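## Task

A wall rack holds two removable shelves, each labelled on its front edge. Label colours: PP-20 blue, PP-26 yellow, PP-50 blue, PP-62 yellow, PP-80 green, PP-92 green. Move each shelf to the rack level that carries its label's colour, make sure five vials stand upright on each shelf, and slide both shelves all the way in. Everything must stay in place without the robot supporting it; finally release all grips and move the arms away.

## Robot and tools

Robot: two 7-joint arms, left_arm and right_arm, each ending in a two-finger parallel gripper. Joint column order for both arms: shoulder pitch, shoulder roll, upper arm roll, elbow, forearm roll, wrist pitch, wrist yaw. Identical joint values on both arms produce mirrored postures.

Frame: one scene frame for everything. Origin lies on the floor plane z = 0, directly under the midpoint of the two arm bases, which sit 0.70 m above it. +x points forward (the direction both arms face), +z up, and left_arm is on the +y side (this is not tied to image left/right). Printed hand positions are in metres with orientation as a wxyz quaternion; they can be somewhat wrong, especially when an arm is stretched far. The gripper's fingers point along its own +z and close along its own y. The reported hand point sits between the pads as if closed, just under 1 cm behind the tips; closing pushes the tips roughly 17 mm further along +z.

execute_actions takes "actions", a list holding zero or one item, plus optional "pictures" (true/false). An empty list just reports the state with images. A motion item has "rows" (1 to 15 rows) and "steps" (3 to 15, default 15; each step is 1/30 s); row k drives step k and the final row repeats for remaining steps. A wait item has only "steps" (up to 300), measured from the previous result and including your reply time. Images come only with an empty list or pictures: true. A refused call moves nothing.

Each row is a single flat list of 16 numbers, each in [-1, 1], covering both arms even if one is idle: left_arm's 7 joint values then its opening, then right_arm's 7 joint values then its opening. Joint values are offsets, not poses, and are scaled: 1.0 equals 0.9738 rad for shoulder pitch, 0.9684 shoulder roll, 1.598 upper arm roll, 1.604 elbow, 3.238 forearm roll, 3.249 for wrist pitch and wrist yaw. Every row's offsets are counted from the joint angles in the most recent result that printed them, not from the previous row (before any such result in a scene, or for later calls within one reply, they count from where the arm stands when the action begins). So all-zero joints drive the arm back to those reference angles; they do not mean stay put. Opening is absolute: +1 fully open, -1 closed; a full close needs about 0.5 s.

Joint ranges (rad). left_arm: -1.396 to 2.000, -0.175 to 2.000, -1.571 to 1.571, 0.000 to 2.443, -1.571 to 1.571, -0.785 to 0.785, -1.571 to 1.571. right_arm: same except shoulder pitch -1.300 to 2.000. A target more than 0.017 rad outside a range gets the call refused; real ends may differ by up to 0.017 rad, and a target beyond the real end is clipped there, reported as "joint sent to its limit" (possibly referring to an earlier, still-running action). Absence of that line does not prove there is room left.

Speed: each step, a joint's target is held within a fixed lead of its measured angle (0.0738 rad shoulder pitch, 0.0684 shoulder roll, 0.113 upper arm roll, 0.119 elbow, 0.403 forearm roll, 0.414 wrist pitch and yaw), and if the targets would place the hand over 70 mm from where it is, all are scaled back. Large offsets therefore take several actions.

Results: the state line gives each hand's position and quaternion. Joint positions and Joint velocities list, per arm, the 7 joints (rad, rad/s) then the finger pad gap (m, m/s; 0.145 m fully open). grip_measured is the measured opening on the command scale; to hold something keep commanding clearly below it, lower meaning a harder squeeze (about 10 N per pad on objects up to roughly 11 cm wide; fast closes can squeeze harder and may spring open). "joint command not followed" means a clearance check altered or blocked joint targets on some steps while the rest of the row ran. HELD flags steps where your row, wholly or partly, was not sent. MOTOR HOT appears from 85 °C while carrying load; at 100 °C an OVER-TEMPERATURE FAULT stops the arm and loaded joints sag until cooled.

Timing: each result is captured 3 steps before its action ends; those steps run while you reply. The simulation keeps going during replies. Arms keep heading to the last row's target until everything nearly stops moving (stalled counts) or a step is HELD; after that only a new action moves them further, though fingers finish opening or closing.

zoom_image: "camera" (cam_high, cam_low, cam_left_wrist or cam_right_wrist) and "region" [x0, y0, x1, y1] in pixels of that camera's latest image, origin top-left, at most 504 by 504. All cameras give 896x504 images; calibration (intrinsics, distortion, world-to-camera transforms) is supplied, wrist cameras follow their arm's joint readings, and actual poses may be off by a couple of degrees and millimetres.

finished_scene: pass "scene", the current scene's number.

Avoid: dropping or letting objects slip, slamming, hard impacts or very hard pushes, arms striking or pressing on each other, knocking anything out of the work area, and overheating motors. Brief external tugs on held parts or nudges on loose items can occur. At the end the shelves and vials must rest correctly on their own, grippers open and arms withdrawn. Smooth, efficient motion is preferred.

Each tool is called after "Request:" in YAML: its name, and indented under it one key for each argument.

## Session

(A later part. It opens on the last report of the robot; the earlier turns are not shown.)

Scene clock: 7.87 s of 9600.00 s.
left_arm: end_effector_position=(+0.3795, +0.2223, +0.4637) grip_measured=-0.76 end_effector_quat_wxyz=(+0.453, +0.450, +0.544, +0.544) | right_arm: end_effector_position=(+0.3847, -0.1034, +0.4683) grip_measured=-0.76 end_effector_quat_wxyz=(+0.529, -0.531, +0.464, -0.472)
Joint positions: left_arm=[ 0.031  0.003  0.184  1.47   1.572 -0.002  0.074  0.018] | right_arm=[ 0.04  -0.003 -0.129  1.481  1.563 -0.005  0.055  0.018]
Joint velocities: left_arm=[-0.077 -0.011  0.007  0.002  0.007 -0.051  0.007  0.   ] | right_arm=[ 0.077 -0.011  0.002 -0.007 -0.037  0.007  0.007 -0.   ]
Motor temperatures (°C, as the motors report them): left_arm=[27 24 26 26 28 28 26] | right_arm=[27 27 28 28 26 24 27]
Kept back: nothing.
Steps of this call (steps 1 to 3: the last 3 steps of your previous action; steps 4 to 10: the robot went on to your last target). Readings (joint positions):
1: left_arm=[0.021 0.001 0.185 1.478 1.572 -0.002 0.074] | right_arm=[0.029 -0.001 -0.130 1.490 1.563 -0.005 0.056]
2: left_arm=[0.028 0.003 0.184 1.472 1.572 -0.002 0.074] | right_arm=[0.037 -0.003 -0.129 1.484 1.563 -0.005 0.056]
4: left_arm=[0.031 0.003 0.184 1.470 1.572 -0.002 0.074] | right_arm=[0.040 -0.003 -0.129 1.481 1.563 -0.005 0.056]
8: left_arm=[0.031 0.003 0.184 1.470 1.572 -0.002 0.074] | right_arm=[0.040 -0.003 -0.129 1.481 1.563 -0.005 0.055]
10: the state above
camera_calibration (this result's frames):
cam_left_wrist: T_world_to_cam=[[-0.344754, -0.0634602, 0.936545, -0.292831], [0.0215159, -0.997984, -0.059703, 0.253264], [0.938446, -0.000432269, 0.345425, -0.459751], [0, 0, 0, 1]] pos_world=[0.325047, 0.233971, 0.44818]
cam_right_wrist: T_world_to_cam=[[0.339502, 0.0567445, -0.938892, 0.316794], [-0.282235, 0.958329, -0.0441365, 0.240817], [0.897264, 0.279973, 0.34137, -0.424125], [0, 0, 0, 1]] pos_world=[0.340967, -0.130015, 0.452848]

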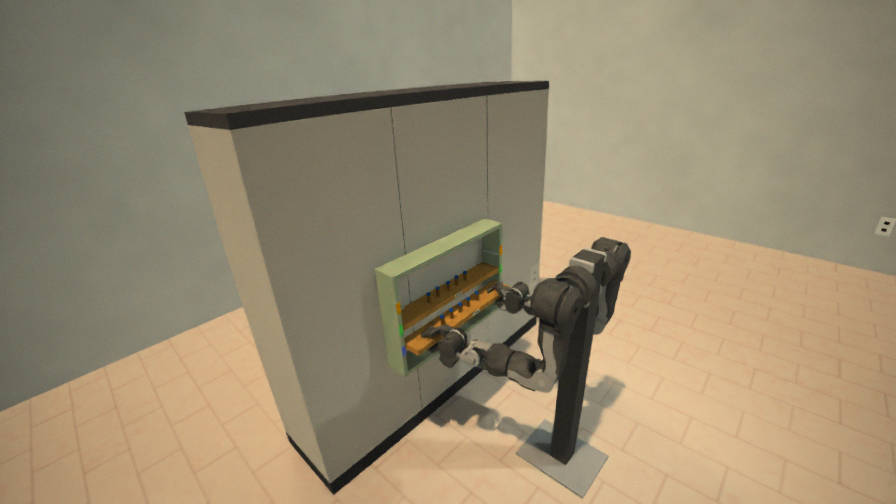

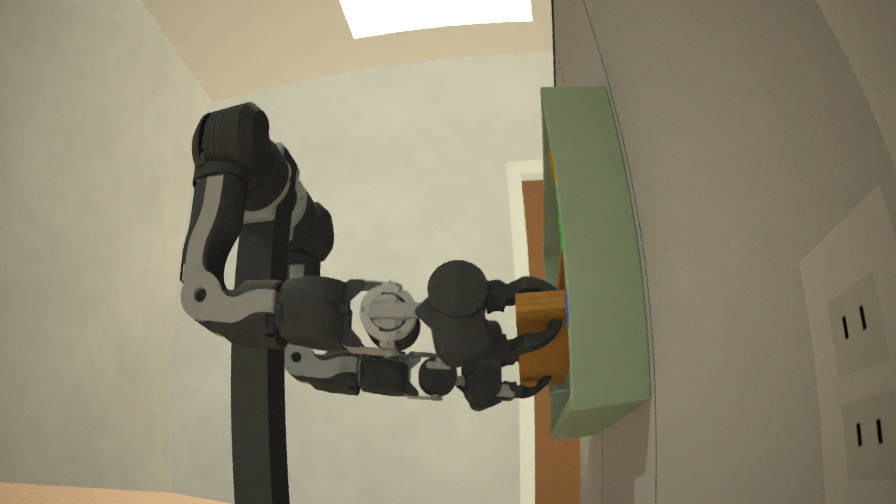

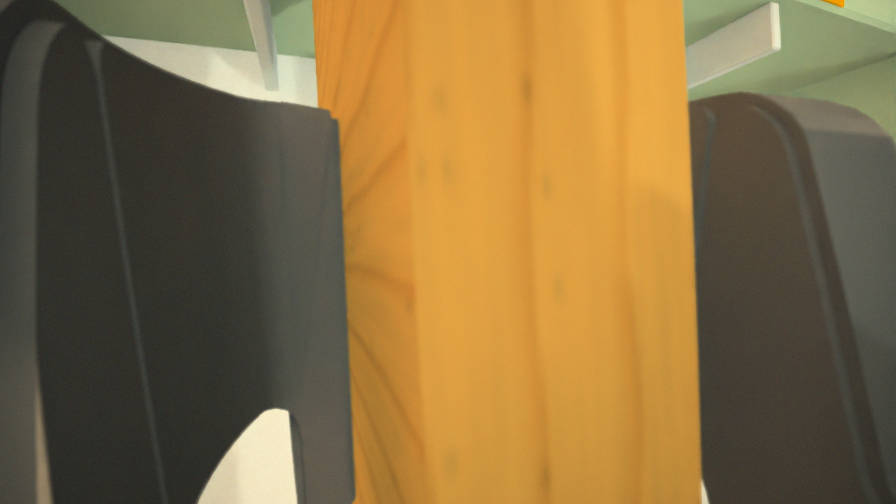

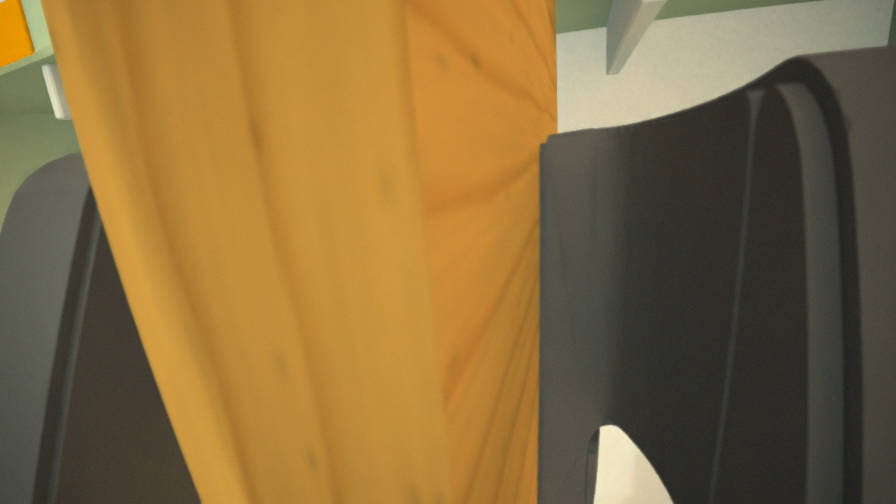

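Request:
execute_actions:
  actions:
    - {"rows":[[0.007,0.001,0,-0.003,0,0,0.004,-1,0.007,0,0,-0.003,0,0,0.004,-1],[0.017,0.002,-0.001,-0.011,0,0,0.006,-1,0.016,-0.001,0.001,-0.01,0,0,0.006,-1],[0.031,0.005,-0.002,-0.023,0,0,0.008,-1,0.03,-0.003,0.001,-0.022,0,0,0.008,-1],[0.05,0.008,-0.004,-0.038,0,0,0.01,-1,0.047,-0.005,0.002,-0.037,0,0,0.01,-1],[0.071,0.011,-0.005,-0.056,0,0,0.012,-1,0.068,-0.008,0.003,-0.054,0,0,0.012,-1],[0.096,0.015,-0.007,-0.077,0,0,0.015,-1,0.091,-0.011,0.005,-0.074,0,0,0.014,-1],[0.121,0.02,-0.009,-0.098,0,0,0.017,-1,0.116,-0.014,0.006,-0.094,0,0,0.017,-1],[0.147,0.024,-0.011,-0.12,0,0,0.02,-1,0.141,-0.017,0.007,-0.115,0,0,0.02,-1],[0.172,0.029,-0.013,-0.141,0,0,0.023,-1,0.165,-0.019,0.008,-0.135,0,0,0.022,-1],[0.197,0.033,-0.015,-0.162,0,0,0.025,-1,0.188,-0.022,0.01,-0.155,0,0,0.025,-1],[0.219,0.036,-0.017,-0.18,0,0,0.028,-1,0.209,-0.025,0.011,-0.172,0,0,0.027,-1],[0.237,0.039,-0.018,-0.195,0,0,0.029,-1,0.227,-0.027,0.012,-0.187,0,0,0.029,-1],[0.251,0.042,-0.019,-0.207,0,0,0.031,-1,0.24,-0.029,0.012,-0.199,0,0,0.03,-1],[0.261,0.043,-0.02,-0.215,0,0,0.032,-1,0.249,-0.03,0.013,-0.206,0,0,0.031,-1],[0.264,0.044,-0.02,-0.218,0,0,0.032,-1,0.2525,-0.03,0.013,-0.209,0,0,0.0315,-1]]}

Request:
execute_actions:
  actions:
    - {"steps":12}

Request:
execute_actions:
  actions:
    - {"rows":[[0,0,0,0,0,0,0,-0.9,0,0,0,0,0,0,0,-0.9],[0,0,0,0,0,0,0,-0.8,0,0,0,0,0,0,0,-0.8],[0,0,0,0,0,0,0,-0.75,0,0,0,0,0,0,0,-0.75],[0,0,0,0,0,0,0,-0.72,0,0,0,0,0,0,0,-0.72],[0,0,0,0,0,0,0,-0.66,0,0,0,0,0,0,0,-0.66],[0,0,0,0,0,0,0,-0.3,0,0,0,0,0,0,0,-0.3]],"steps":11}

Request:
execute_actions:
  actions:
    - {"rows":[[-0.017,0,0,0.012,0,0,0,-0.3,-0.017,0,0,0.012,0,0,0,-0.3],[-0.052,0,0,0.035,0,0,0,-0.3,-0.052,0,0,0.035,0,0,0,-0.3],[-0.094,0,0,0.063,0,0,0,-0.3,-0.094,0,0,0.063,0,0,0,-0.3],[-0.139,0,0,0.093,0,0,0,-0.3,-0.139,0,0,0.093,0,0,0,-0.3],[-0.184,0,0,0.123,0,0,0,-0.3,-0.184,0,0,0.123,0,0,0,-0.3],[-0.229,0,0,0.153,0,0,0,-0.3,-0.229,0,0,0.153,0,0,0,-0.3],[-0.275,0,0,0.183,0,0,0,-0.3,-0.275,0,0,0.183,0,0,0,-0.3],[-0.32,0,0,0.21,0,0,0,-0.3,-0.32,0,0,0.21,0,0,0,-0.3],[-0.365,-0.01,-0.03,0.235,0,0,0,-0.3,-0.365,0,0,0.235,0,0,0,-0.3],[-0.41,-0.02,-0.06,0.26,0,0,0,-0.3,-0.41,0,0,0.26,0,0,0,-0.3],[-0.45,-0.03,-0.09,0.285,0,0,0,-0.3,-0.45,0,0,0.285,0,0,0,-0.3],[-0.48,-0.04,-0.12,0.3,0,0,0,-0.3,-0.48,0,0,0.3,0,0,0,-0.3],[-0.495,-0.04,-0.15,0.31,0,0,0,-0.3,-0.495,0,0,0.31,0,0,0,-0.3],[-0.5,-0.04,-0.17,0.31,0,0,0,-0.3,-0.5,0,0,0.31,0,0,0,-0.3]]}

Request:
execute_actions:
  actions:
    - {"steps":12}
  pictures: true

Scene clock: 8.90 s of 9600.00 s.
left_arm: end_effector_position=(+0.4284, +0.2231, +0.4527) grip_measured=-0.76 end_effector_quat_wxyz=(+0.455, +0.456, +0.542, +0.539) | right_arm: end_effector_position=(+0.4307, -0.1036, +0.4571) grip_measured=-0.76 end_effector_quat_wxyz=(+0.524, -0.530, +0.470, -0.473)
Joint positions: left_arm=[ 0.259  0.04   0.158  1.159  1.572 -0.006  0.145  0.018] | right_arm=[ 0.256 -0.027 -0.111  1.184  1.564 -0.004  0.127  0.018]
Joint velocities: left_arm=[ 0.429  0.033 -0.051 -0.545 -0.022  0.007  0.095 -0.   ] | right_arm=[ 0.451 -0.099  0.017 -0.554 -0.007 -0.007  0.007  0.   ]
Motor temperatures (°C, as the motors report them): left_arm=[27 24 26 26 28 28 27] | right_arm=[27 27 28 28 26 24 27]
Steps of this call (steps 1 to 19: the robot went on to your last target; steps 20 to 31: the first 12 steps of this action). Readings (joint positions):
20: left_arm=[0.032 0.003 0.184 1.467 1.572 -0.002 0.074] | right_arm=[0.041 -0.003 -0.129 1.479 1.563 -0.005 0.056]
21: left_arm=[0.039 0.003 0.184 1.455 1.572 -0.003 0.076] | right_arm=[0.046 -0.003 -0.129 1.469 1.563 -0.005 0.058]
23: left_arm=[0.070 0.009 0.181 1.409 1.572 -0.003 0.083] | right_arm=[0.077 -0.005 -0.128 1.424 1.563 -0.005 0.066]
27: left_arm=[0.170 0.026 0.170 1.280 1.572 -0.006 0.111] | right_arm=[0.172 -0.018 -0.119 1.301 1.563 -0.004 0.095]
31: the state above

Scene clock: 9.30 s of 9600.00 s.
left_arm: end_effector_position=(+0.4338, +0.2238, +0.4528) grip_measured=-0.76 end_effector_quat_wxyz=(+0.457, +0.456, +0.540, +0.540) | right_arm: end_effector_position=(+0.4362, -0.1032, +0.4572) grip_measured=-0.76 end_effector_quat_wxyz=(+0.526, -0.528, +0.469, -0.474)
Joint positions: left_arm=[ 0.286  0.045  0.156  1.121  1.572 -0.006  0.161  0.018] | right_arm=[ 0.283 -0.03  -0.109  1.146  1.564 -0.004  0.142  0.018]
Joint velocities: left_arm=[-0.077 -0.033 -0.012 -0.002 -0.051 -0.022  0.022 -0.   ] | right_arm=[-0.011 -0.033 -0.007 -0.012 -0.007  0.037 -0.022  0.   ]
Motor temperatures (°C, as the motors report them): left_arm=[27 24 26 26 28 28 27] | right_arm=[27 27 28 28 26 24 27]
Kept back: nothing.
Steps of this call (steps 1 to 3: the last 3 steps of your previous action; steps 4 to 12: the robot went on to your last target). Readings (joint positions):
1: left_arm=[0.273 0.043 0.157 1.140 1.572 -0.006 0.151] | right_arm=[0.271 -0.029 -0.110 1.165 1.564 -0.004 0.133]
2: left_arm=[0.283 0.045 0.156 1.127 1.572 -0.006 0.157] | right_arm=[0.280 -0.030 -0.110 1.153 1.564 -0.004 0.136]
4: left_arm=[0.286 0.045 0.156 1.121 1.572 -0.006 0.160] | right_arm=[0.283 -0.030 -0.109 1.146 1.564 -0.004 0.140]
8: left_arm=[0.286 0.045 0.156 1.121 1.572 -0.006 0.161] | right_arm=[0.283 -0.030 -0.109 1.146 1.564 -0.004 0.142]
12: the state above

Scene clock: 9.57 s of 9600.00 s.
left_arm: end_effector_position=(+0.4338, +0.2239, +0.4526) grip_measured=-0.30 end_effector_quat_wxyz=(+0.456, +0.456, +0.541, +0.540) | right_arm: end_effector_position=(+0.4362, -0.1032, +0.4568) grip_measured=-0.30 end_effector_quat_wxyz=(+0.525, -0.529, +0.469, -0.474)
Joint positions: left_arm=[ 0.286  0.045  0.156  1.121  1.572 -0.007  0.16   0.053] | right_arm=[ 0.283 -0.03  -0.109  1.146  1.564 -0.004  0.14   0.053]
Joint velocities: left_arm=[ 0.011 -0.033 -0.012 -0.017  0.022  0.007  0.007  0.01 ] | right_arm=[-0.033 -0.033 -0.017 -0.012 -0.022 -0.022 -0.007  0.01 ]
Motor temperatures (°C, as the motors report them): left_arm=[27 24 26 26 28 28 27] | right_arm=[27 27 28 28 26 24 27]
Steps of this call (steps 1 to 8: the first 8 steps of this action). Readings (joint positions):
1: left_arm=[0.286 0.045 0.156 1.121 1.572 -0.007 0.160] | right_arm=[0.283 -0.030 -0.109 1.146 1.564 -0.004 0.140]
2: left_arm=[0.286 0.045 0.156 1.121 1.572 -0.007 0.160] | right_arm=[0.283 -0.030 -0.109 1.146 1.564 -0.004 0.140]
4: left_arm=[0.286 0.045 0.156 1.121 1.572 -0.007 0.160] | right_arm=[0.283 -0.030 -0.109 1.146 1.564 -0.004 0.140]
8: the state above

Scene clock: 10.07 s of 9600.00 s.
left_arm: end_effector_position=(+0.3359, +0.1408, +0.4472) grip_measured=-0.30 end_effector_quat_wxyz=(+0.507, +0.506, +0.495, +0.493) | right_arm: end_effector_position=(+0.3340, -0.1062, +0.4555) grip_measured=-0.30 end_effector_quat_wxyz=(+0.537, -0.511, +0.484, -0.466)
Joint positions: left_arm=[-0.185  0.002 -0.036  1.596  1.572 -0.011  0.159  0.053] | right_arm=[-0.189 -0.03  -0.109  1.625  1.564 -0.004  0.14   0.053]
Joint velocities: left_arm=[-0.868 -0.648 -1.526  0.471 -0.066  0.432 -0.081 -0.   ] | right_arm=[-0.846 -0.011 -0.012  0.515 -0.066 -0.081  0.022 -0.   ]
Motor temperatures (°C, as the motors report them): left_arm=[27 24 26 26 28 28 27] | right_arm=[27 27 28 29 26 24 27]
Steps of this call (steps 1 to 3: the last 3 steps of your previous action; steps 4 to 15: the first 12 steps of this action, its rows measured from where the robot was after step 3). Readings (joint positions):
3: left_arm=[0.286 0.045 0.156 1.121 1.572 -0.007 0.160] | right_arm=[0.283 -0.030 -0.109 1.146 1.564 -0.004 0.140]
4: left_arm=[0.278 0.045 0.156 1.132 1.572 -0.007 0.159] | right_arm=[0.276 -0.030 -0.109 1.158 1.564 -0.004 0.139]
5: left_arm=[0.250 0.045 0.156 1.171 1.572 -0.007 0.159] | right_arm=[0.249 -0.030 -0.109 1.197 1.564 -0.004 0.139]
7: left_arm=[0.156 0.046 0.156 1.266 1.572 -0.007 0.161] | right_arm=[0.156 -0.030 -0.109 1.294 1.564 -0.004 0.142]
11: left_arm=[-0.027 0.045 0.156 1.448 1.572 -0.007 0.156] | right_arm=[-0.031 -0.030 -0.109 1.474 1.564 -0.004 0.137]
15: the state above

Scene clock: 10.47 s of 9600.00 s.
left_arm: end_effector_position=(+0.3306, +0.1109, +0.4497) grip_measured=-0.30 end_effector_quat_wxyz=(+0.531, +0.522, +0.476, +0.469) | right_arm: end_effector_position=(+0.3314, -0.1065, +0.4579) grip_measured=-0.30 end_effector_quat_wxyz=(+0.538, -0.509, +0.483, -0.467)
Joint positions: left_arm=[-0.2    0.006 -0.116  1.615  1.571 -0.006  0.158  0.053] | right_arm=[-0.202 -0.03  -0.109  1.643  1.564 -0.004  0.14   0.053]
Joint velocities: left_arm=[-0.033  0.011 -0.017  0.007 -0.007 -0.037 -0.11  -0.   ] | right_arm=[ 0.011 -0.055  0.017  0.007 -0.037 -0.095 -0.037  0.   ]
Motor temperatures (°C, as the motors report them): left_arm=[27 24 26 26 28 28 27] | right_arm=[27 27 28 29 26 24 27]
Kept back: nothing.
Steps of this call (steps 1 to 3: the last 3 steps of your previous action; steps 4 to 12: the robot went on to your last target). Readings (joint positions):
1: left_arm=[-0.205 -0.006 -0.091 1.607 1.571 -0.004 0.158] | right_arm=[-0.209 -0.030 -0.109 1.636 1.564 -0.004 0.140]
2: left_arm=[-0.209 -0.004 -0.126 1.610 1.570 0.001 0.158] | right_arm=[-0.212 -0.030 -0.109 1.637 1.564 -0.004 0.140]
4: left_arm=[-0.202 0.003 -0.121 1.613 1.570 0.001 0.158] | right_arm=[-0.204 -0.030 -0.109 1.640 1.564 -0.004 0.140]
8: left_arm=[-0.200 0.007 -0.115 1.615 1.571 -0.006 0.158] | right_arm=[-0.202 -0.030 -0.109 1.643 1.564 -0.004 0.140]
12: the state above
camera_calibration (this result's frames):
cam_left_wrist: T_world_to_cam=[[-0.346744, 0.0508654, 0.93658, -0.315701], [-0.268667, -0.962075, -0.0472167, 0.228578], [0.898658, -0.268, 0.34726, -0.367037], [0, 0, 0, 1]] pos_world=[0.281785, 0.137602, 0.433929]
cam_right_wrist: T_world_to_cam=[[0.344208, 0.0996055, -0.933595, 0.32592], [-0.256913, 0.966398, 0.00838396, 0.196655], [0.90306, 0.236966, 0.358232, -0.38608], [0, 0, 0, 1]] pos_world=[0.286992, -0.131022, 0.440935]

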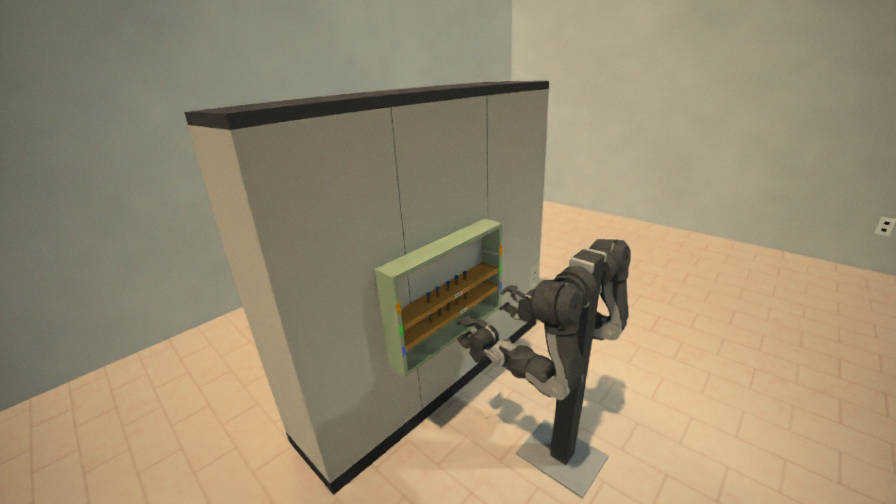

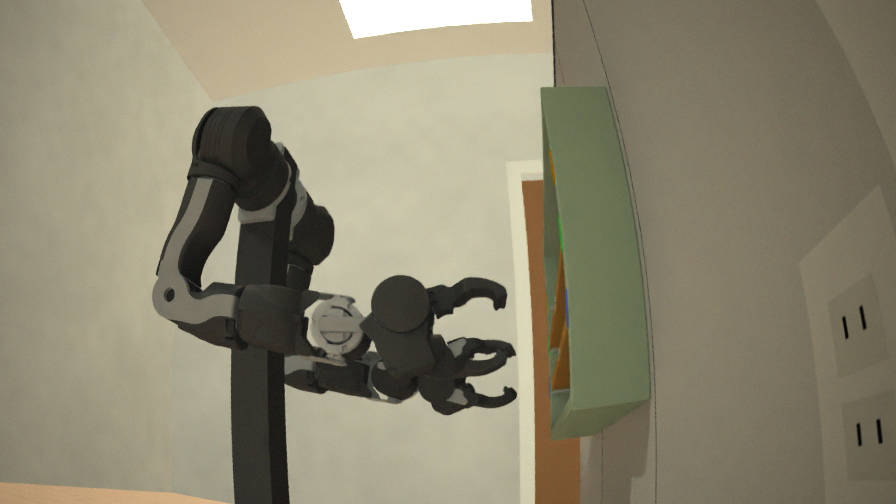

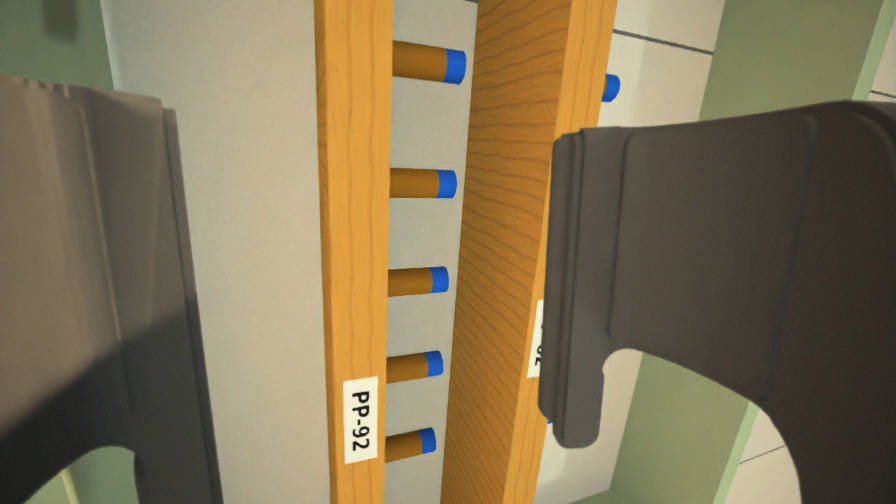

